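# Plug charger into second power strip outlet

## Task

Insert the charger fully and squarely into the power strip's second socket, counting from the end the cord leaves from. The strip must still lie flat on the table, and the robot must release the charger and pull away. The result only counts if the charger stays seated on its own, without the robot holding it.

## Robot and tools

Robot: two 6-joint arms, each with a two-finger parallel gripper. left_arm's base sits near (+0.001, +0.275, -0.006) m and right_arm's near (+0.005, -0.272, -0.011) m. Both face +x over the table. The names left and right are arm labels, not image sides.

Frame: every printed position uses one shared scene frame. The origin is at table-top height, midway between the arms, a little behind the table's near edge. +x points out across the table, +y toward left_arm, +z up. Lengths are in metres and angles in radians. Printed hand positions drift more from the truth when the arm reaches far.

Gripper geometry: the fingers point along the gripper's +z axis and close along its y axis. end_effector_position is the point between the pads, about 1 cm short of the fingertips.

execute_actions(actions, pictures): actions is a list holding at most one item.
- An empty list moves nothing and returns the current state with camera pictures.
- A motion item is {"rows": [...], "steps": n}. rows holds 1 to 15 rows, and steps runs from 4 to 15 (default 15). Each step lasts 1/30 s. Row k is applied on step k, and the final row repeats if rows run out.
- A wait item is {"steps": n} with n up to 300 and no rows. It sends nothing new, and your thinking time counts toward it.
- pictures: true adds camera images to a motion or wait result.
A refused call moves nothing.

Row layout: one flat list of 14 numbers covering both arms, each in [-1, 1]. Positions 1-6 are left_arm's joints in the order waist, shoulder, elbow, wrist pitch, wrist yaw, wrist roll; position 7 is left_arm's gripper. Positions 8-14 are the same for right_arm. Fill in every number even when only one arm should move.

Joint numbers are scaled offsets, not poses. Each is measured from that arm's joint angles in the most recent result that printed them. Before any such result, they are measured from where the arm stands when the action begins. Scale: 1.0 equals 1.202 rad (waist), 1.258 (shoulder), 1.238 (elbow), 2.073 (wrist pitch) and 2.022 (wrist yaw and wrist roll). So a row of all zeros drives the arm back to the last reported angles; it is not a pause.

Joint ranges in radians: waist -2.618 to 3.054, shoulder 0.000 to 3.142, elbow 0.000 to 3.142, wrist pitch -1.571 to 1.571, wrist yaw -1.571 to 1.571, wrist roll -2.094 to 2.094. A call aiming more than 0.036 rad outward past a limit is refused. Targets past a joint's real end are clipped, and the result then says "joint sent to its limit".

Joint motion details:
- Friction can leave a joint up to about 0.031 rad short of its target, so very small offsets may not move it at all.
- On each step a joint's target may lead its measured angle by at most 0.202 (waist), 0.258 (shoulder), 0.238 (elbow), 0.573 (wrist pitch) or 0.522 (wrist yaw/roll) rad.
- If the targets would move the hand more than 70 mm from where it is measured, they are all scaled back, so large moves take several actions.

Gripper number: this one is absolute, not an offset. +1 is fully open and -1 fully closed. The pads meet near -0.94, and each millimetre of object width adds about 0.0208. The further you command below an object's width, the harder the pads squeeze. Keep sending the same closing value in later rows, or the grip lets go.

How actions run: each result is read 4 steps before its action ends, and those steps finish while you reply. Between calls the arms keep heading to the last target until they settle or a step is HELD.

Result lines:
- State line: each arm's end_effector_position in metres and end_effector_quat_wxyz.
- Joint positions: six angles in rad plus the gripper opening in metres (0.093 fully open, 0 closed); holding a rigid part, it reads up to about 12 mm below the part's width.
- Joint velocities and joint torques. Torques carry offsets and noise, so treat them only as rough hints of contact.
- grip_measured: the gripper motor on the -1..+1 scale, off by up to about 0.02.
- "joint command not followed": a clearance check altered or blocked some joint targets.
- HELD: your row was not fully sent on the marked steps.
- MOTOR HOT: warning from 75 °C. OVER-TEMPERATURE FAULT: an arm stopped; at 100 °C it can go limp and fall. Long holds under load heat the motors.

Cameras, all 896x504: cam_low, a fixed view from the front-right; cam_left_wrist; cam_right_wrist. Calibration data was given per camera and may be slightly off.

zoom_image(camera, region): region is [x0, y0, x1, y1] in pixels of that camera's latest image, origin top-left, at most 504x504. It returns a sharper crop and moves nothing.

read_manual(section): returns only licence text. Useless for control.

finished_scene(scene): pass the number of the current scene. This ends it for good and reports whether the goal held. Call it only once the charger is seated, released and the gripper is clear.

Avoid:
- knocking the strip or charger off the table, or tipping the strip;
- dropping the charger or letting it slip;
- slamming or shoving hard into the strip or table;
- the arms striking each other;
- hitting the bar under the bases and the plate behind it, whose tops can be about 3 cm above the table.
Brief external tugs on held parts or nudges to loose objects can happen; check afterwards and correct.

Each tool is called after "Request:" as name(argument=value, ...), one argument or row to a line, values as JSON.

## Session

I'll start by looking at the current state.

Request:
execute_actions(
  actions=[],
)

Scene clock: 0.00 s of 4500.00 s.
left_arm: end_effector_position=(+0.3707, +0.2666, +0.2198) grip_measured=+0.989 end_effector_quat_wxyz=(+0.237, +0.134, +0.883, +0.383) | right_arm: end_effector_position=(+0.1786, -0.3262, +0.1679) grip_measured=+1.000 end_effector_quat_wxyz=(-0.129, -0.568, +0.774, -0.250)
Joint positions: left_arm=[-0.386  1.613  1.408 -0.974 -0.848  0.126  0.093] | right_arm=[ 0.162  1.158  1.072 -1.473  0.524 -1.141  0.093]
Joint velocities: left_arm=[-0.007 -0.002  0.002 -0.007 -0.022  0.022  0.001] | right_arm=[-0.007  0.002 -0.012 -0.007  0.007 -0.007  0.   ]
Joint torques (N m, as the arm reports them, + toward a larger angle): no reading
Motor temperatures (°C, as the motors report them): left_arm=[30 33 32 29 30 33] | right_arm=[29 32 31 32 31 32]

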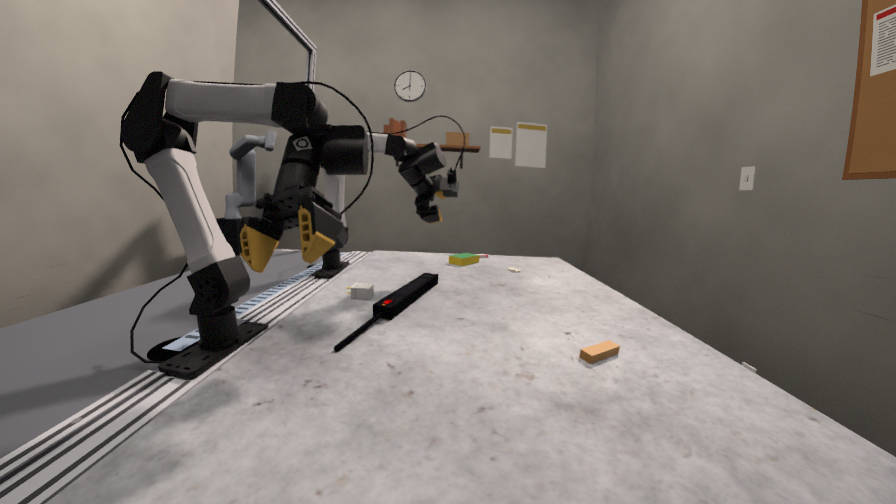

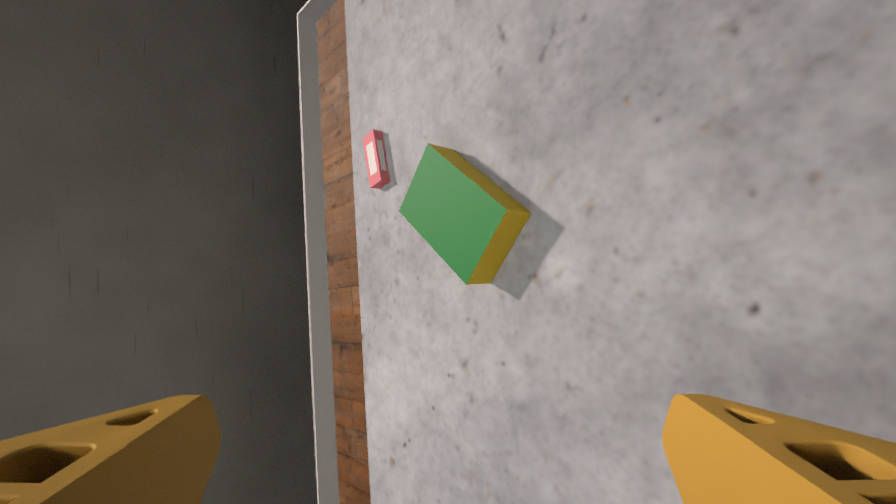

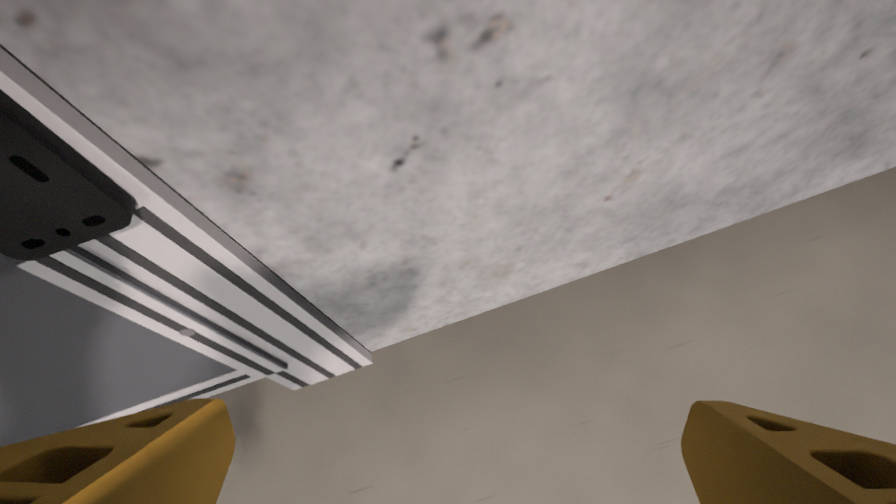

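Request:
zoom_image(
  camera="cam_low",
  region=[310, 250, 470, 370],
)

Region (310, 250, 470, 370) of cam_low's 896x504 image, scaled by 3.150, with more detail than that image has; it fills the top 378 rows of this view, and the rest is white.

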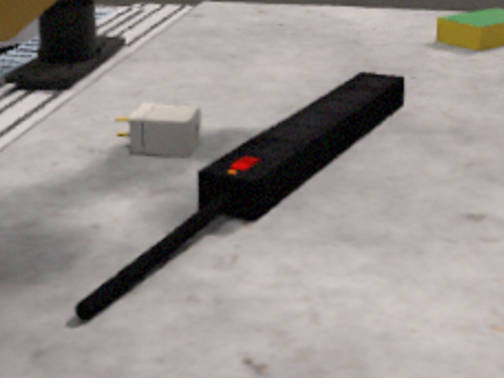

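Request:
execute_actions(
  actions=[
    {"rows": [[0,0,0,0,0,0,1, 0.106,0.029,0.048,0.03,-0.052,0.113,1],[0,0,0,0,0,0,1, 0.106,0.029,0.048,0.03,-0.052,0.113,1],[0,0,0,0,0,0,1, 0.106,0.029,0.048,0.03,-0.052,0.113,1],[0,0,0,0,0,0,1, 0.212,0.058,0.096,0.06,-0.104,0.226,1],[0,0,0,0,0,0,1, 0.212,0.058,0.096,0.06,-0.104,0.226,1],[0,0,0,0,0,0,1, 0.212,0.058,0.096,0.06,-0.104,0.226,1],[0,0,0,0,0,0,1, 0.317,0.088,0.145,0.09,-0.155,0.338,1],[0,0,0,0,0,0,1, 0.317,0.088,0.145,0.09,-0.155,0.338,1],[0,0,0,0,0,0,1, 0.317,0.088,0.145,0.09,-0.155,0.338,1],[0,0,0,0,0,0,1, 0.423,0.117,0.193,0.12,-0.207,0.451,1],[0,0,0,0,0,0,1, 0.423,0.117,0.193,0.12,-0.207,0.451,1],[0,0,0,0,0,0,1, 0.423,0.117,0.193,0.12,-0.207,0.451,1],[0,0,0,0,0,0,1, 0.529,0.146,0.241,0.150,-0.259,0.564,1]], "steps": 15},
  ],
)

Request:
execute_actions(
  actions=[
    {"steps": 30},
  ],
  pictures=true,
)

Scene clock: 4.77 s of 4500.00 s.
left_arm: end_effector_position=(+0.3707, +0.2666, +0.2198) grip_measured=+0.989 end_effector_quat_wxyz=(+0.237, +0.134, +0.883, +0.383) | right_arm: end_effector_position=(+0.2334, -0.1692, +0.1821) grip_measured=+1.000 end_effector_quat_wxyz=(+0.119, -0.499, +0.846, -0.147)
Joint positions: left_arm=[-0.386  1.613  1.408 -0.974 -0.848  0.126  0.093] | right_arm=[ 0.592  1.268  1.264 -1.316  0.256 -0.53   0.093]
Joint velocities: left_arm=[ 0.012  0.002 -0.002 -0.081  0.037  0.051 -0.001] | right_arm=[ 1.385  0.393  0.613  0.696 -1.062  2.029  0.   ]
Joint torques (N m, as the arm reports them, + toward a larger angle): left_arm=[ 0.18 -7.53  8.09  1.12 -0.34 -0.07] | right_arm=[-0.2  -2.76  7.52  0.92  0.    0.02]
Motor temperatures (°C, as the motors report them): left_arm=[30 33 32 30 30 33] | right_arm=[29 32 32 32 31 32]
Steps of this call (steps 1 to 90: nothing new was sent; then 1.40 s passed at rest; steps 91 to 101: the first 11 steps of this action). Readings (joint positions):
91: left_arm=[-0.386 1.613 1.408 -0.974 -0.848 0.126] | right_arm=[0.180 1.160 1.077 -1.473 0.518 -1.107]
92: left_arm=[-0.386 1.613 1.408 -0.974 -0.848 0.126] | right_arm=[0.220 1.165 1.090 -1.468 0.500 -1.069]
94: left_arm=[-0.386 1.613 1.408 -0.974 -0.848 0.126] | right_arm=[0.290 1.179 1.120 -1.448 0.463 -0.980]
98: left_arm=[-0.386 1.613 1.408 -0.974 -0.848 0.126] | right_arm=[0.467 1.229 1.205 -1.378 0.349 -0.735]
101: the state above

Scene clock: 5.77 s of 4500.00 s.
left_arm: end_effector_position=(+0.3707, +0.2666, +0.2198) grip_measured=+0.989 end_effector_quat_wxyz=(+0.237, +0.134, +0.883, +0.383) | right_arm: end_effector_position=(+0.2204, -0.0556, +0.1986) grip_measured=+1.000 end_effector_quat_wxyz=(+0.196, -0.371, +0.906, +0.052)
Joint positions: left_arm=[-0.386  1.613  1.408 -0.974 -0.848  0.126  0.093] | right_arm=[ 0.797  1.326  1.357 -1.172  0.008 -0.007  0.093]
Joint velocities: left_arm=[ 0.002 -0.002 -0.017 -0.037 -0.007  0.037 -0.001] | right_arm=[-0.012 -0.002 -0.002  0.037  0.007 -0.037  0.   ]
Joint torques (N m, as the arm reports them, + toward a larger angle): left_arm=[ 0.14 -7.57  8.07  1.11 -0.32 -0.08] | right_arm=[ 0.19 -3.29  8.21  1.59 -0.25  0.03]
Motor temperatures (°C, as the motors report them): left_arm=[30 34 32 30 30 33] | right_arm=[29 32 32 32 31 32]
Kept back: nothing.
Steps of this call (steps 1 to 4: the last 4 steps of your previous action; steps 5 to 30: the robot went on to your last target). Readings (joint positions):
1: left_arm=[-0.386 1.613 1.408 -0.974 -0.848 0.126] | right_arm=[0.631 1.280 1.281 -1.292 0.223 -0.471]
2: left_arm=[-0.386 1.613 1.408 -0.974 -0.848 0.126] | right_arm=[0.670 1.292 1.300 -1.275 0.193 -0.394]
4: left_arm=[-0.386 1.613 1.408 -0.974 -0.848 0.126] | right_arm=[0.756 1.316 1.339 -1.231 0.124 -0.256]
8: left_arm=[-0.386 1.613 1.408 -0.974 -0.848 0.126] | right_arm=[0.797 1.326 1.357 -1.183 0.047 -0.108]
30: the state above
camera_calibration (this result's frames):
cam_right_wrist: T_world_to_cam=[[0.691306, -0.721496, 0.0392411, -0.200681], [-0.722545, -0.690645, 0.0306298, 0.15309], [0.00500233, -0.049528, -0.99876, 0.274341], [0, 0, 0, 1]] pos_world=[0.247973, -0.0254721, 0.277186]

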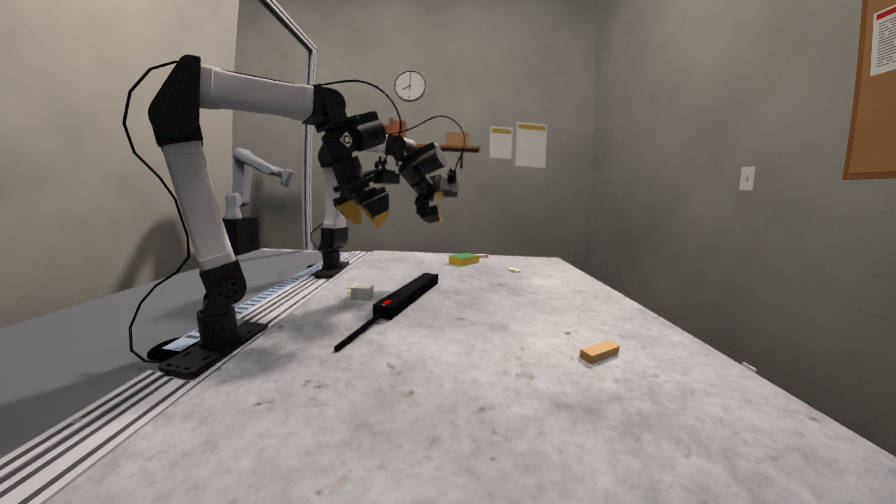

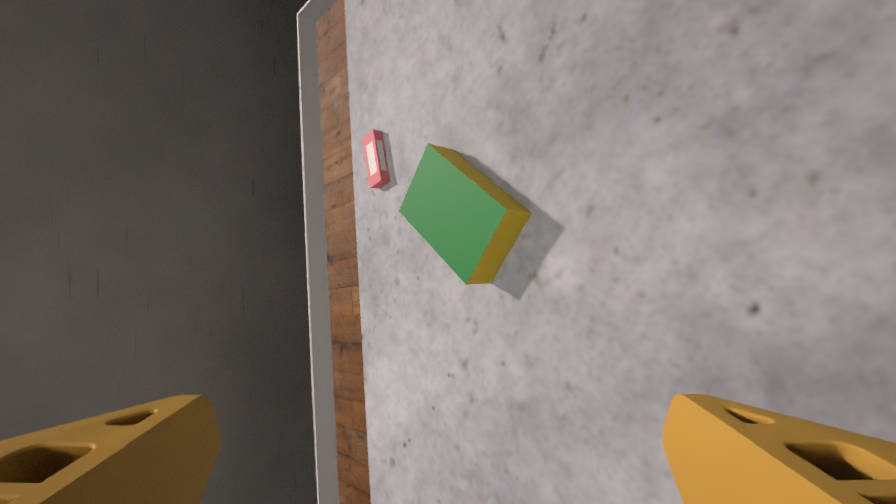

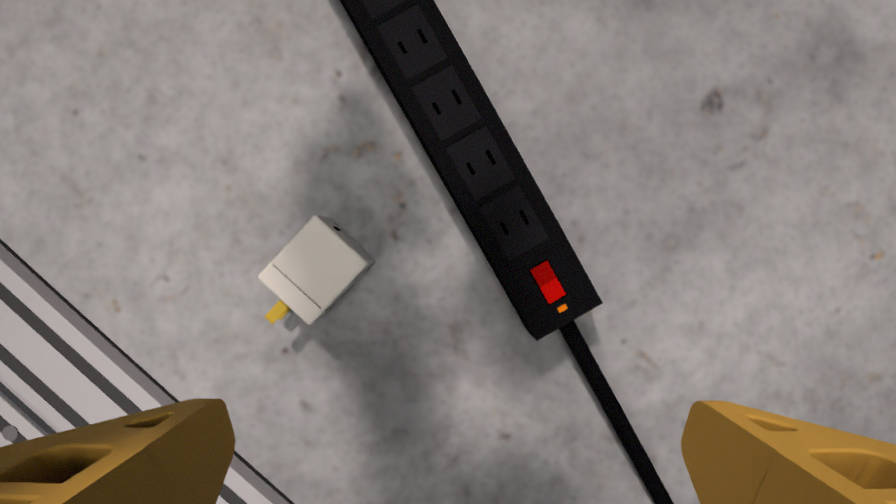

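Request:
zoom_image(
  camera="cam_right_wrist",
  region=[220, 180, 420, 360],
)

Request:
zoom_image(
  camera="cam_right_wrist",
  region=[400, 80, 640, 350],
)

Region (220, 180, 420, 360) of cam_right_wrist's 896x504 image, scaled by 2.520, with more detail than that image has; it fills the top 454 rows of this view, and the rest is white.

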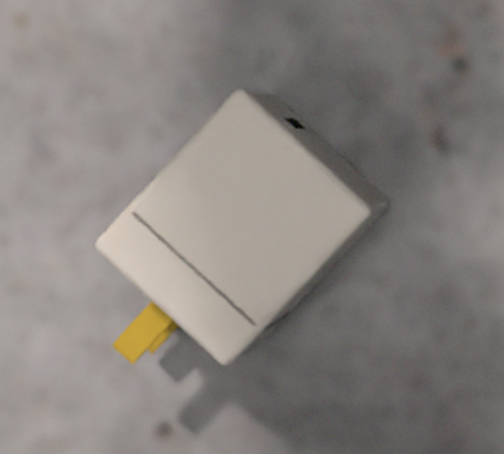

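Region (400, 80, 640, 350) of cam_right_wrist's 896x504 image, scaled by 1.867, with more detail than that image has.

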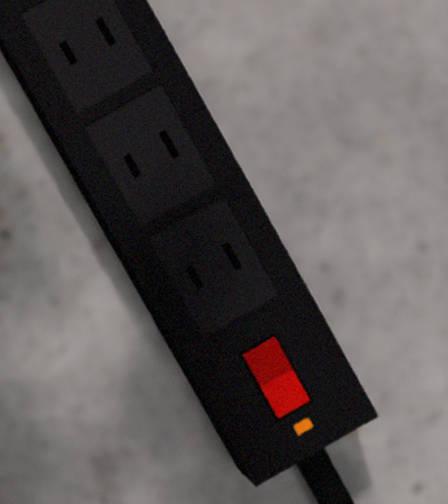

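Request:
execute_actions(
  actions=[
    {"rows": [[0,0,0,0,0,0,1, -0.04,-0.02,-0.07,0.06,0,0.05,0.6],[0,0,0,0,0,0,1, -0.08,-0.04,-0.14,0.12,0,0.11,0.2],[0,0,0,0,0,0,1, -0.12,-0.06,-0.21,0.18,0,0.16,-0.2],[-0.03,-0.012,-0.009,0,0.035,-0.005,1, -0.16,-0.08,-0.28,0.24,0,0.22,-0.6],[-0.06,-0.025,-0.018,0,0.07,-0.01,1, -0.20,-0.10,-0.35,0.30,0,0.27,-1],[-0.10,-0.04,-0.028,0,0.105,-0.015,1, -0.24,-0.12,-0.42,0.36,0,0.33,-1],[-0.13,-0.052,-0.038,0,0.14,-0.02,1, -0.28,-0.14,-0.49,0.42,0,0.38,-1],[-0.16,-0.065,-0.047,0,0.175,-0.026,1, -0.32,-0.16,-0.56,0.48,0,0.44,-1],[-0.19,-0.077,-0.056,0,0.21,-0.031,1, -0.35,-0.18,-0.63,0.54,0,0.49,-1],[-0.225,-0.09,-0.066,0,0.245,-0.036,1, -0.372,-0.20,-0.70,0.60,0,0.55,-1],[-0.26,-0.103,-0.075,0,0.28,-0.041,1, -0.372,-0.219,-0.77,0.66,0,0.60,-1],[-0.29,-0.116,-0.085,0,0.315,-0.047,1, -0.372,-0.219,-0.84,0.72,0,0.66,-1],[-0.32,-0.128,-0.094,0,0.35,-0.052,1, -0.372,-0.219,-0.91,0.78,0,0.71,-1],[-0.355,-0.141,-0.104,-0.004,0.385,-0.057,1, -0.372,-0.219,-0.97,0.83,0,0.76,-1],[-0.386,-0.154,-0.113,-0.004,0.419,-0.062,1, -0.372,-0.219,-1.0,0.864,-0.004,0.78,-1]], "steps": 15},
  ],
)

Request:
execute_actions(
  actions=[
    {"steps": 35},
  ],
  pictures=true,
)

Scene clock: 13.47 s of 4500.00 s.
left_arm: end_effector_position=(+0.3349, +0.1489, +0.1974) grip_measured=+0.989 end_effector_quat_wxyz=(+0.275, +0.260, +0.902, +0.208) | right_arm: end_effector_position=(+0.2971, -0.1621, +0.0876) grip_measured=-0.979 end_effector_quat_wxyz=(+0.321, +0.189, +0.912, +0.172)
Joint positions: left_arm=[-0.621  1.534  1.356 -0.972 -0.544  0.086  0.093] | right_arm=[ 0.382  1.121  0.585 -0.286  0.007  0.774  0.   ]
Joint velocities: left_arm=[-1.258 -0.491 -0.325  0.022  1.751 -0.212  0.001] | right_arm=[-0.716 -0.774 -2.449  3.216  0.125  2.835  0.   ]
Joint torques (N m, as the arm reports them, + toward a larger angle): left_arm=[ 0.15 -8.5   6.19  1.21 -0.24 -0.12] | right_arm=[ 1.07 -4.78  7.39  1.81 -0.31 -0.06]
Motor temperatures (°C, as the motors report them): left_arm=[30 35 33 30 30 33] | right_arm=[29 33 34 33 31 32]
Steps of this call (steps 1 to 15: the robot went on to your last target; steps 16 to 90: nothing new was sent; then 4.33 s passed at rest; steps 91 to 101: the first 11 steps of this action). Readings (joint positions):
91: left_arm=[-0.386 1.613 1.408 -0.974 -0.848 0.126] | right_arm=[0.793 1.323 1.345 -1.153 0.006 0.007]
92: left_arm=[-0.386 1.613 1.408 -0.974 -0.848 0.126] | right_arm=[0.777 1.311 1.309 -1.106 0.002 0.040]
94: left_arm=[-0.389 1.613 1.408 -0.974 -0.841 0.126] | right_arm=[0.705 1.271 1.177 -0.965 -0.002 0.151]
98: left_arm=[-0.487 1.583 1.388 -0.973 -0.713 0.108] | right_arm=[0.503 1.193 0.842 -0.604 0.001 0.481]
101: the state above

Scene clock: 14.63 s of 4500.00 s.
left_arm: end_effector_position=(+0.2254, +0.0239, +0.1816) grip_measured=+0.989 end_effector_quat_wxyz=(+0.219, +0.399, +0.887, -0.078) | right_arm: end_effector_position=(+0.3015, -0.1686, +0.0884) grip_measured=-0.980 end_effector_quat_wxyz=(+0.355, +0.465, +0.672, +0.453)
Joint positions: left_arm=[-0.856  1.431  1.291 -0.979 -0.008  0.01   0.093] | right_arm=[0.357 1.069 0.123 0.607 0.007 1.564 0.   ]
Joint velocities: left_arm=[-0.007  0.002 -0.022 -0.037 -0.037 -0.095 -0.002] | right_arm=[ 0.002  0.012 -0.007 -0.007  0.007  0.051  0.   ]
Joint torques (N m, as the arm reports them, + toward a larger angle): left_arm=[ 0.52 -6.85  6.04  1.3   0.1  -0.11] | right_arm=[-0.46 -3.26  6.51  2.7  -0.21 -0.01]
Motor temperatures (°C, as the motors report them): left_arm=[30 35 33 30 30 33] | right_arm=[29 33 34 33 31 32]
Kept back: nothing.
Steps of this call (steps 1 to 4: the last 4 steps of your previous action; steps 5 to 35: the robot went on to your last target). Readings (joint positions):
1: left_arm=[-0.664 1.517 1.345 -0.971 -0.481 0.077] | right_arm=[0.365 1.097 0.501 -0.177 0.010 0.873]
2: left_arm=[-0.705 1.500 1.334 -0.971 -0.417 0.068] | right_arm=[0.359 1.081 0.418 -0.067 0.011 0.972]
4: left_arm=[-0.783 1.466 1.311 -0.971 -0.285 0.050] | right_arm=[0.358 1.071 0.256 0.153 0.010 1.166]
8: left_arm=[-0.856 1.432 1.293 -0.979 -0.106 0.027] | right_arm=[0.357 1.069 0.123 0.398 0.010 1.404]
35: the state above
camera_calibration (this result's frames):
cam_left_wrist: T_world_to_cam=[[-0.74327, -0.668267, -0.0311116, 0.183985], [-0.667653, 0.743921, -0.0286499, 0.177464], [0.0422904, -0.000522897, -0.999105, 0.257389], [0, 0, 0, 1]] pos_world=[0.24435, -0.00893329, 0.267967]
cam_right_wrist: T_world_to_cam=[[-0.297774, -0.145959, -0.943412, 0.148168], [-0.664376, 0.741335, 0.0950058, 0.355213], [0.685518, 0.655071, -0.317722, 0.0116483], [0, 0, 0, 1]] pos_world=[0.27213, -0.249336, 0.109737]

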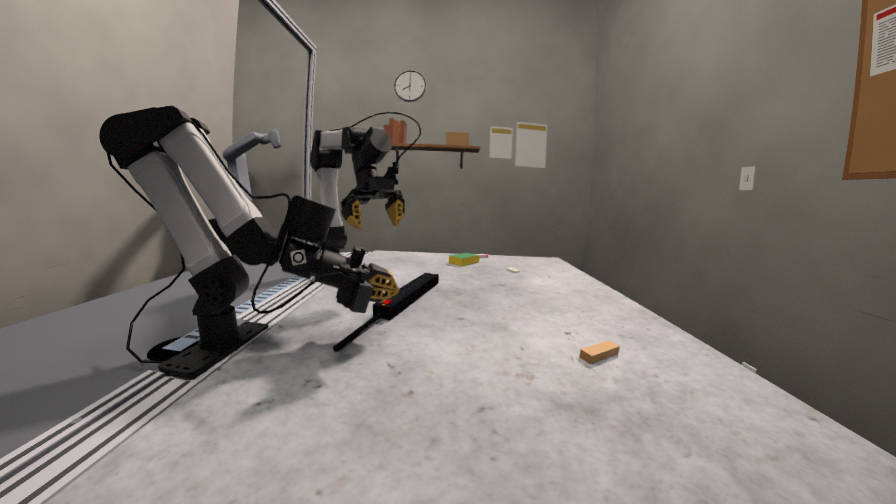

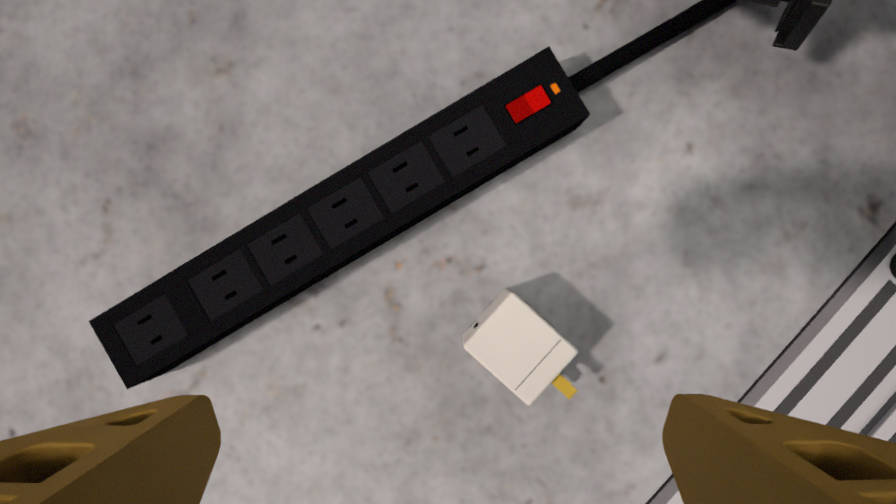

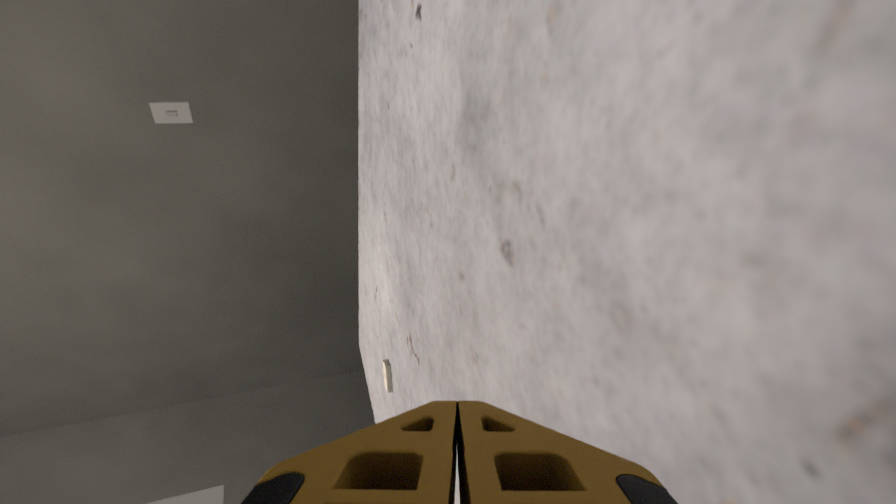

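Request:
zoom_image(
  camera="cam_left_wrist",
  region=[440, 270, 620, 420],
)

Request:
zoom_image(
  camera="cam_left_wrist",
  region=[300, 40, 600, 260],
)

Region (440, 270, 620, 420) of cam_left_wrist's 896x504 image, scaled by 2.800, with more detail than that image has.

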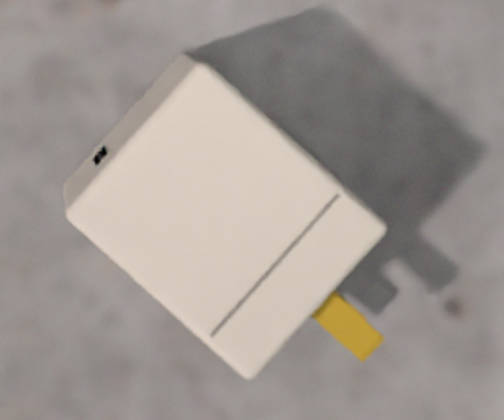

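Region (300, 40, 600, 260) of cam_left_wrist's 896x504 image, scaled by 1.680, with more detail than that image has; it fills the top 370 rows of this view, and the rest is white.

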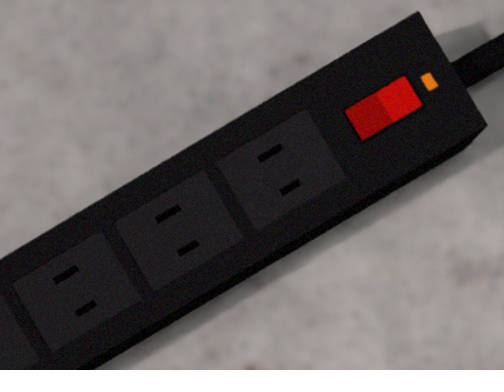

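Request:
execute_actions(
  actions=[
    {"rows": [[0,0.02,0.011,-0.008,0.005,-0.02,0.95, 0,0,0,0,0,0,-1],[0.001,0.05,0.027,-0.02,0.012,-0.045,0.9, 0,0,0,0,0,0,-1],[0.001,0.085,0.046,-0.034,0.02,-0.075,0.85, 0,0,0,0,0,0,-1],[0.002,0.12,0.065,-0.048,0.029,-0.105,0.8, 0,0,0,0,0,0,-1],[0.003,0.16,0.087,-0.064,0.038,-0.14,0.75, 0,0,0,0,0,0,-1],[0.003,0.20,0.109,-0.079,0.048,-0.175,0.7, 0,0,0,0,0,0,-1],[0.004,0.24,0.13,-0.095,0.057,-0.21,0.65, 0,0,0,0,0,0,-1],[0.005,0.28,0.152,-0.111,0.067,-0.245,0.6, 0,0,0,0,0,0,-1],[0.005,0.32,0.174,-0.127,0.076,-0.28,0.55, 0,0,0,0,0,0,-1],[0.006,0.355,0.193,-0.141,0.085,-0.31,0.55, 0,0,0,0,0,0,-1],[0.007,0.39,0.212,-0.155,0.093,-0.34,0.55, 0,0,0,0,0,0,-1],[0.008,0.42,0.228,-0.167,0.10,-0.365,0.55, 0,0,0,0,0,0,-1],[0.009,0.445,0.242,-0.177,0.106,-0.388,0.55, 0,0,0,0,0,0,-1],[0.010,0.46,0.253,-0.184,0.111,-0.40,0.55, 0,0,0,0,0,0,-1],[0.012,0.468,0.262,-0.188,0.114,-0.406,0.55, 0,0,0,0,0,0,-1]], "steps": 15},
  ],
)

Request:
execute_actions(
  actions=[
    {"steps": 25},
  ],
  pictures=true,
)

Scene clock: 17.57 s of 4500.00 s.
left_arm: end_effector_position=(+0.2239, +0.0003, +0.1030) grip_measured=+0.554 end_effector_quat_wxyz=(+0.011, +0.208, +0.976, -0.057) | right_arm: end_effector_position=(+0.3015, -0.1686, +0.0884) grip_measured=-0.980 end_effector_quat_wxyz=(+0.355, +0.465, +0.672, +0.453)
Joint positions: left_arm=[-0.856  1.83   1.493 -1.167  0.104 -0.42   0.072] | right_arm=[0.357 1.069 0.123 0.607 0.007 1.564 0.   ]
Joint velocities: left_arm=[-0.007  1.516  0.642 -0.842  0.388 -1.678 -0.004] | right_arm=[ 0.012  0.002 -0.007  0.066 -0.066 -0.037  0.   ]
Joint torques (N m, as the arm reports them, + toward a larger angle): left_arm=[ 0.8  -9.11  9.33  0.35  0.13 -0.03] | right_arm=[ 0.16 -1.93  6.89  2.55 -0.15 -0.08]
Motor temperatures (°C, as the motors report them): left_arm=[30 35 33 30 30 33] | right_arm=[29 33 34 35 31 32]
Steps of this call (steps 1 to 15: the robot went on to your last target; steps 16 to 77: nothing new was sent; steps 78 to 88: the first 11 steps of this action). Readings (joint positions):
78: left_arm=[-0.856 1.431 1.291 -0.980 -0.008 0.005] | right_arm=[0.357 1.069 0.123 0.607 0.007 1.564]
79: left_arm=[-0.856 1.436 1.293 -0.987 -0.006 -0.008] | right_arm=[0.357 1.069 0.123 0.607 0.007 1.564]
81: left_arm=[-0.856 1.477 1.322 -1.018 0.007 -0.060] | right_arm=[0.357 1.069 0.123 0.607 0.007 1.564]
85: left_arm=[-0.856 1.665 1.421 -1.094 0.056 -0.245] | right_arm=[0.357 1.069 0.123 0.607 0.007 1.564]
88: the state above

Scene clock: 18.40 s of 4500.00 s.
left_arm: end_effector_position=(+0.1943, +0.0073, +0.0654) grip_measured=+0.552 end_effector_quat_wxyz=(-0.142, +0.003, +0.990, +0.014) | right_arm: end_effector_position=(+0.3015, -0.1686, +0.0884) grip_measured=-0.980 end_effector_quat_wxyz=(+0.355, +0.465, +0.672, +0.453)
Joint positions: left_arm=[-0.856  2.033  1.589 -1.362  0.213 -0.801  0.072] | right_arm=[0.357 1.069 0.123 0.607 0.007 1.564 0.   ]
Joint velocities: left_arm=[ 0.007  0.007 -0.007 -0.037 -0.022 -0.007 -0.001] | right_arm=[-0.012  0.002 -0.007 -0.095  0.022 -0.007  0.   ]
Joint torques (N m, as the arm reports them, + toward a larger angle): left_arm=[  1.15 -11.54   9.28  -0.32   0.22  -0.12] | right_arm=[ 0.11 -1.91  6.86  2.55 -0.15 -0.09]
Motor temperatures (°C, as the motors report them): left_arm=[30 35 33 30 30 33] | right_arm=[29 33 34 35 31 32]
Kept back: nothing.
Steps of this call (steps 1 to 4: the last 4 steps of your previous action; steps 5 to 25: the robot went on to your last target). Readings (joint positions):
1: left_arm=[-0.856 1.880 1.514 -1.193 0.119 -0.478] | right_arm=[0.357 1.069 0.123 0.607 0.007 1.564]
2: left_arm=[-0.856 1.926 1.532 -1.218 0.135 -0.533] | right_arm=[0.357 1.069 0.123 0.607 0.007 1.564]
4: left_arm=[-0.856 1.996 1.560 -1.263 0.161 -0.627] | right_arm=[0.357 1.069 0.123 0.607 0.007 1.564]
8: left_arm=[-0.856 2.033 1.576 -1.319 0.192 -0.732] | right_arm=[0.357 1.069 0.123 0.607 0.007 1.564]
25: the state above
camera_calibration (this result's frames):
cam_left_wrist: T_world_to_cam=[[-0.00718343, -0.999704, -0.0232277, 0.00499746], [-0.748544, -0.010026, 0.663009, 0.141637], [-0.663046, 0.0221496, -0.748251, 0.263027], [0, 0, 0, 1]] pos_world=[0.280456, 0.000590097, 0.10302]
cam_right_wrist: T_world_to_cam=[[-0.297893, -0.145597, -0.943431, 0.148266], [-0.664271, 0.741388, 0.0953309, 0.355161], [0.685568, 0.655092, -0.31757, 0.0116233], [0, 0, 0, 1]] pos_world=[0.272122, -0.249339, 0.109712]

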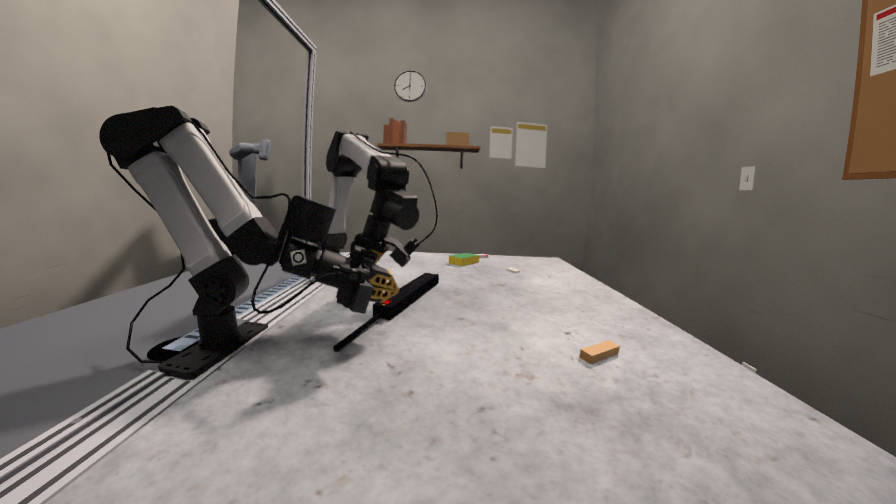

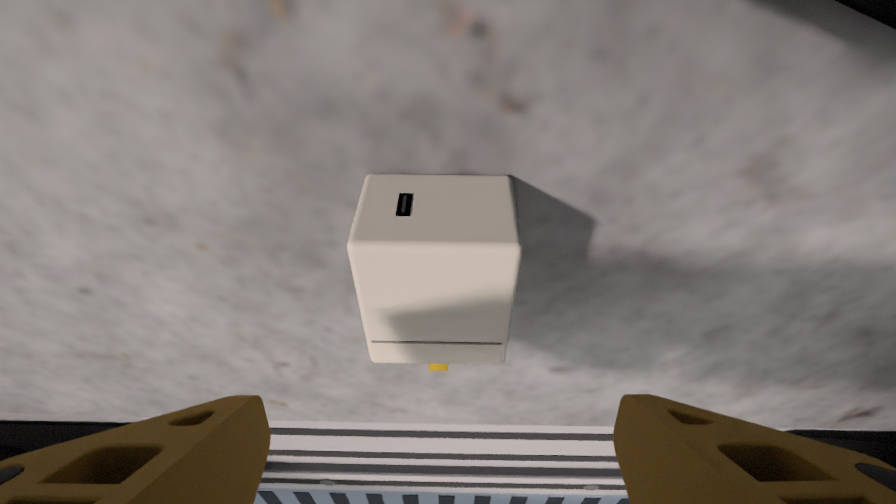

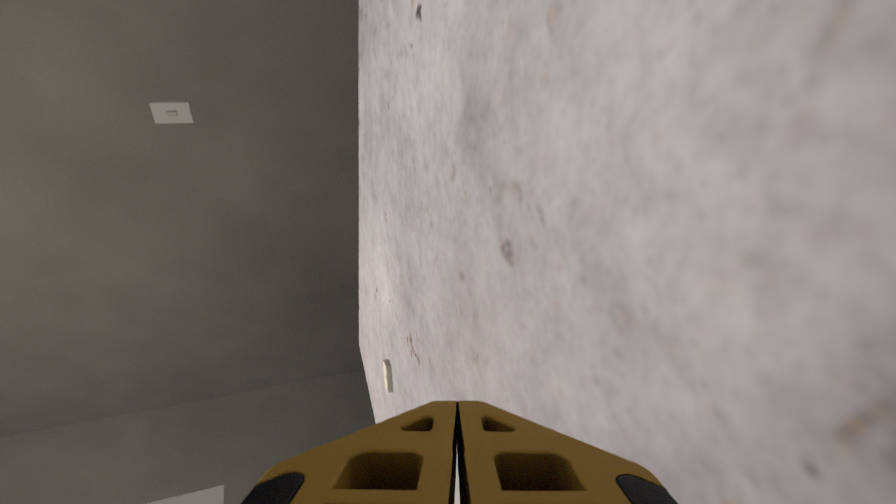

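Request:
execute_actions(
  actions=[
    {"rows": [[0.01,0,-0.01,0.012,0,0,0.55, 0,0,0,0,0,0,-1],[0.018,0,-0.018,0.024,0,0,0.55, 0,0,0,0,0,0,-1],[0.0233,0.002,-0.026,0.035,0,0,0.55, 0,0,0,0,0,0,-1],[0.0233,0.004,-0.035,0.045,0,0,0.55, 0,0,0,0,0,0,-1],[0.0233,0.005,-0.044,0.054,0,0,0.55, 0,0,0,0,0,0,-1],[0.0233,0.007,-0.053,0.063,0,0,0.55, 0,0,0,0,0,0,-1],[0.0233,0.008,-0.062,0.071,0,0,0.55, 0,0,0,0,0,0,-1],[0.0233,0.010,-0.071,0.079,0,0,0.55, 0,0,0,0,0,0,-1],[0.0233,0.011,-0.080,0.086,0,0,0.55, 0,0,0,0,0,0,-1],[0.0233,0.013,-0.089,0.092,0,0,0.55, 0,0,0,0,0,0,-1],[0.0233,0.014,-0.098,0.097,0,0,0.55, 0,0,0,0,0,0,-1],[0.0233,0.016,-0.106,0.101,0,0,0.55, 0,0,0,0,0,0,-1],[0.0233,0.017,-0.114,0.1045,0,0,0.55, 0,0,0,0,0,0,-1],[0.0233,0.019,-0.121,0.1045,0,0,0.55, 0,0,0,0,0,0,-1],[0.0233,0.0196,-0.1256,0.1045,0,0,0.55, 0,0,0,0,0,0,-1]], "steps": 15},
  ],
)

Request:
execute_actions(
  actions=[
    {"steps": 20},
  ],
  pictures=true,
)

Scene clock: 20.33 s of 4500.00 s.
left_arm: end_effector_position=(+0.2038, +0.0053, +0.0434) grip_measured=+0.552 end_effector_quat_wxyz=(-0.125, -0.002, +0.992, -0.006) | right_arm: end_effector_position=(+0.3015, -0.1686, +0.0884) grip_measured=-0.980 end_effector_quat_wxyz=(+0.355, +0.465, +0.672, +0.453)
Joint positions: left_arm=[-0.841  2.033  1.508 -1.23   0.214 -0.803  0.072] | right_arm=[0.357 1.069 0.123 0.607 0.007 1.564 0.   ]
Joint velocities: left_arm=[-0.012 -0.007 -0.32   0.418 -0.007 -0.095 -0.001] | right_arm=[-0.022 -0.037  0.012  0.007  0.051 -0.066  0.   ]
Joint torques (N m, as the arm reports them, + toward a larger angle): left_arm=[ 1.17 -9.09  4.64 -0.04  0.16 -0.02] | right_arm=[ 0.14 -1.95  6.84  2.55 -0.15 -0.08]
Motor temperatures (°C, as the motors report them): left_arm=[30 36 34 30 30 33] | right_arm=[29 33 35 35 31 32]
Steps of this call (steps 1 to 30: the robot went on to your last target; steps 31 to 47: nothing new was sent; steps 48 to 58: the first 11 steps of this action). Readings (joint positions):
48: left_arm=[-0.856 2.033 1.589 -1.361 0.214 -0.803] | right_arm=[0.357 1.069 0.123 0.607 0.007 1.564]
49: left_arm=[-0.856 2.033 1.589 -1.357 0.214 -0.803] | right_arm=[0.357 1.069 0.123 0.607 0.007 1.564]
51: left_arm=[-0.851 2.033 1.583 -1.335 0.214 -0.803] | right_arm=[0.357 1.069 0.123 0.607 0.007 1.564]
55: left_arm=[-0.842 2.033 1.543 -1.273 0.214 -0.803] | right_arm=[0.357 1.069 0.123 0.607 0.007 1.564]
58: the state above

Scene clock: 21.00 s of 4500.00 s.
left_arm: end_effector_position=(+0.2032, +0.0066, +0.0249) grip_measured=+0.552 end_effector_quat_wxyz=(-0.124, -0.002, +0.992, -0.006) | right_arm: end_effector_position=(+0.3015, -0.1686, +0.0884) grip_measured=-0.980 end_effector_quat_wxyz=(+0.355, +0.465, +0.672, +0.453)
Joint positions: left_arm=[-0.841  2.047  1.453 -1.159  0.214 -0.803  0.072] | right_arm=[0.357 1.069 0.123 0.607 0.007 1.564 0.   ]
Joint velocities: left_arm=[ 0.007 -0.007 -0.007 -0.037 -0.007 -0.007 -0.   ] | right_arm=[ 0.012  0.007  0.012  0.007  0.037 -0.081  0.   ]
Joint torques (N m, as the arm reports them, + toward a larger angle): left_arm=[ 1.09 -9.64  4.68 -0.01  0.15 -0.02] | right_arm=[ 0.13 -1.93  6.86  2.54 -0.14 -0.08]
Motor temperatures (°C, as the motors report them): left_arm=[30 36 34 30 30 33] | right_arm=[29 33 35 35 31 32]
Kept back: nothing.
Steps of this call (steps 1 to 4: the last 4 steps of your previous action; steps 5 to 20: the robot went on to your last target). Readings (joint positions):
1: left_arm=[-0.841 2.033 1.497 -1.217 0.214 -0.803] | right_arm=[0.357 1.069 0.123 0.607 0.007 1.564]
2: left_arm=[-0.841 2.033 1.486 -1.205 0.214 -0.803] | right_arm=[0.357 1.069 0.123 0.607 0.007 1.564]
4: left_arm=[-0.841 2.036 1.469 -1.188 0.214 -0.803] | right_arm=[0.357 1.069 0.123 0.607 0.007 1.564]
8: left_arm=[-0.841 2.047 1.453 -1.173 0.214 -0.803] | right_arm=[0.357 1.069 0.123 0.607 0.007 1.564]
20: the state above
camera_calibration (this result's frames):
cam_left_wrist: T_world_to_cam=[[0.00885678, -0.999836, 0.0158002, -0.00080071], [-0.771542, 0.00321875, 0.636171, 0.180417], [-0.636117, -0.0178249, -0.771387, 0.234048], [0, 0, 0, 1]] pos_world=[0.288089, 0.00279059, 0.0657782]
cam_right_wrist: T_world_to_cam=[[-0.297893, -0.145597, -0.943431, 0.148266], [-0.664271, 0.741388, 0.0953309, 0.355161], [0.685568, 0.655092, -0.31757, 0.0116233], [0, 0, 0, 1]] pos_world=[0.272122, -0.249339, 0.109712]

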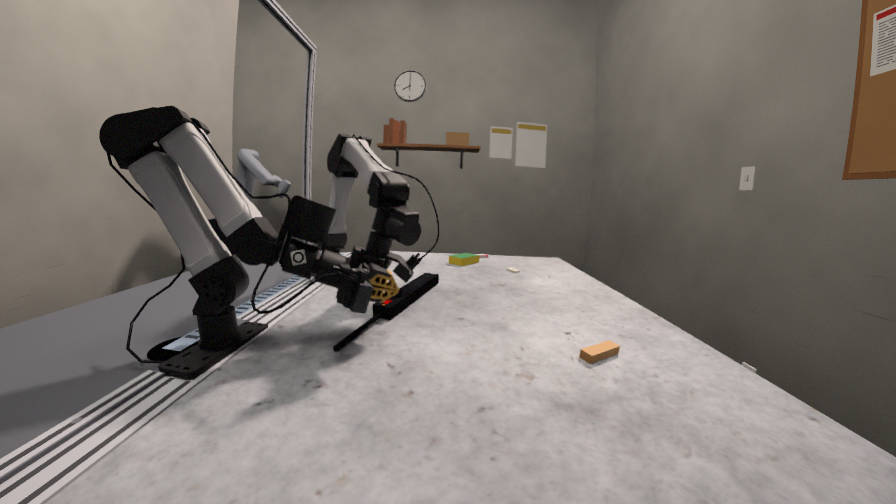

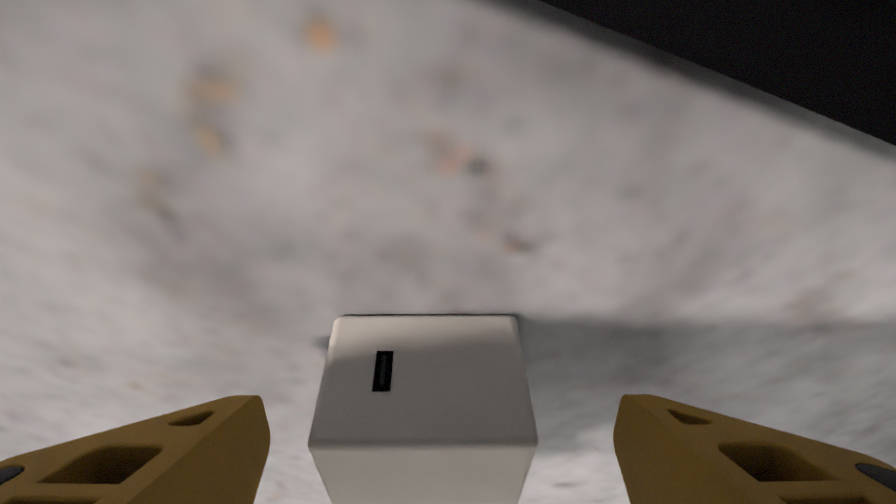

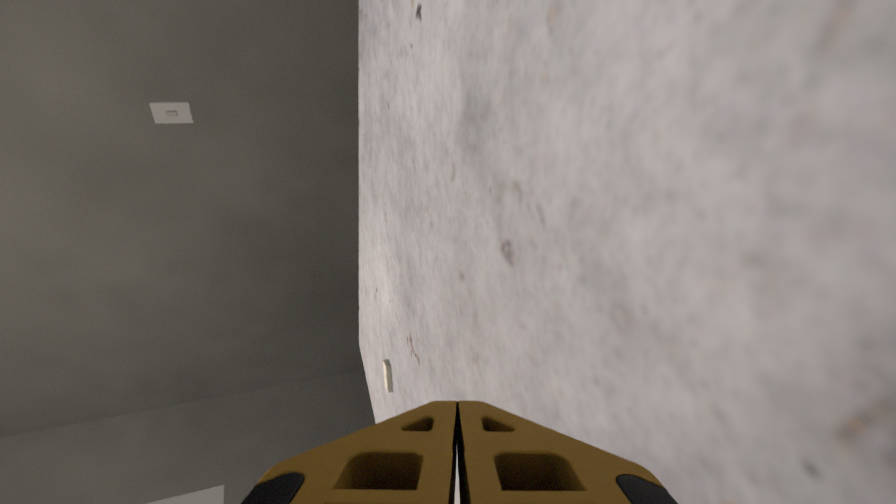

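Request:
execute_actions(
  actions=[
    {"rows": [[0,0.006,0,0,0,0,0.5, 0,0,0,0,0,0,-1],[0,0.011,0,0,0,0,0.45, 0,0,0,0,0,0,-1],[0,0.015,0,0,0,0,0.4, 0,0,0,0,0,0,-1],[0,0.018,0,0,0,0,0.35, 0,0,0,0,0,0,-1],[0,0.021,0,0,0,0,0.3, 0,0,0,0,0,0,-1],[0,0.024,0,0,0,0,0.25, 0,0,0,0,0,0,-1],[0,0.026,0,0,0,0,0.2, 0,0,0,0,0,0,-1],[0,0.0278,0,0,0,0,0.2, 0,0,0,0,0,0,-1]], "steps": 15},
  ],
  pictures=true,
)

Scene clock: 22.53 s of 4500.00 s.
left_arm: end_effector_position=(+0.2022, +0.0079, +0.0182) grip_measured=+0.202 end_effector_quat_wxyz=(-0.131, -0.003, +0.991, +0.001) | right_arm: end_effector_position=(+0.3015, -0.1686, +0.0884) grip_measured=-0.980 end_effector_quat_wxyz=(+0.355, +0.465, +0.672, +0.453)
Joint positions: left_arm=[-0.841  2.069  1.453 -1.158  0.214 -0.803  0.055] | right_arm=[0.357 1.069 0.123 0.607 0.007 1.564 0.   ]
Joint velocities: left_arm=[-0.017  0.076 -0.007  0.022  0.037 -0.007 -0.001] | right_arm=[-0.012  0.007 -0.007 -0.051 -0.007  0.022  0.   ]
Joint torques (N m, as the arm reports them, + toward a larger angle): left_arm=[ 0.16 -9.8   6.42 -0.17  0.15 -0.03] | right_arm=[ 0.14 -1.93  6.86  2.55 -0.14 -0.08]
Motor temperatures (°C, as the motors report them): left_arm=[30 36 34 30 30 33] | right_arm=[29 33 35 36 31 32]
Steps of this call (steps 1 to 15: the robot went on to your last target; steps 16 to 35: nothing new was sent; steps 36 to 46: the first 11 steps of this action). Readings (joint positions):
36: left_arm=[-0.841 2.047 1.453 -1.158 0.214 -0.803] | right_arm=[0.357 1.069 0.123 0.607 0.007 1.564]
37: left_arm=[-0.841 2.047 1.453 -1.158 0.214 -0.803] | right_arm=[0.357 1.069 0.123 0.607 0.007 1.564]
39: left_arm=[-0.841 2.047 1.453 -1.158 0.214 -0.803] | right_arm=[0.357 1.069 0.123 0.607 0.007 1.564]
43: left_arm=[-0.841 2.058 1.453 -1.158 0.214 -0.803] | right_arm=[0.357 1.069 0.123 0.607 0.007 1.564]
46: the state above
camera_calibration (this result's frames):
cam_left_wrist: T_world_to_cam=[[0.00946492, -0.999955, 0.000648605, 0.000773851], [-0.762504, -0.00679773, 0.646948, 0.181997], [-0.646914, -0.00661788, -0.762534, 0.230151], [0, 0, 0, 1]] pos_world=[0.287654, 0.0035341, 0.0577546]
cam_right_wrist: T_world_to_cam=[[-0.297893, -0.145597, -0.943431, 0.148266], [-0.664271, 0.741388, 0.0953309, 0.355161], [0.685568, 0.655092, -0.31757, 0.0116233], [0, 0, 0, 1]] pos_world=[0.272122, -0.249339, 0.109712]

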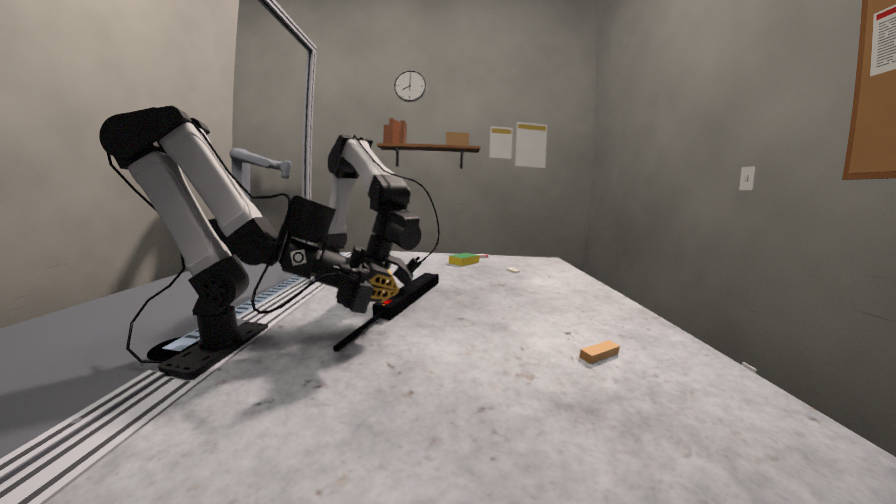

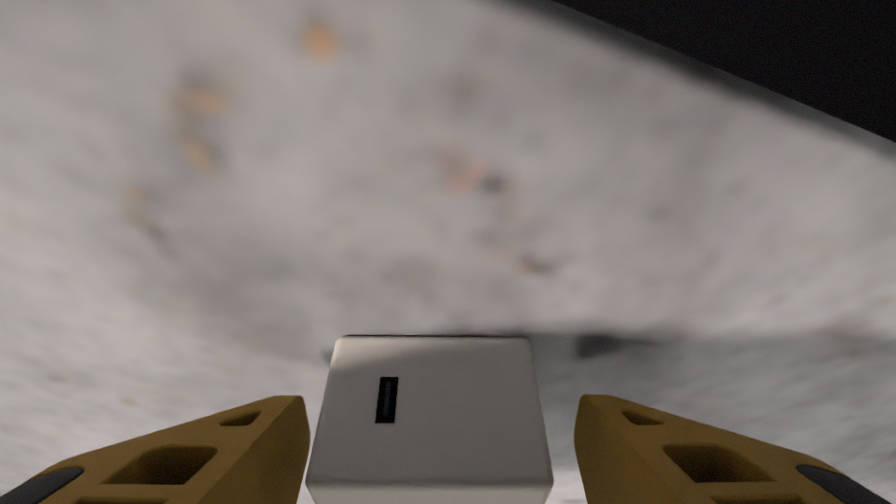

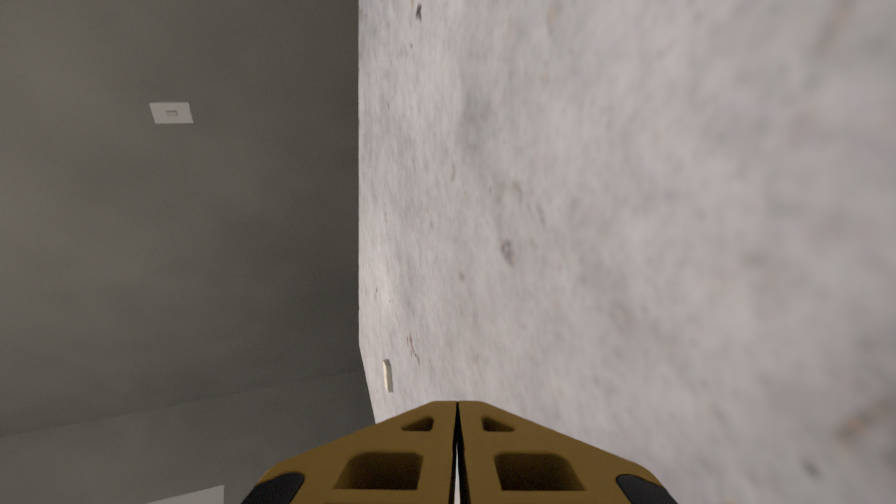

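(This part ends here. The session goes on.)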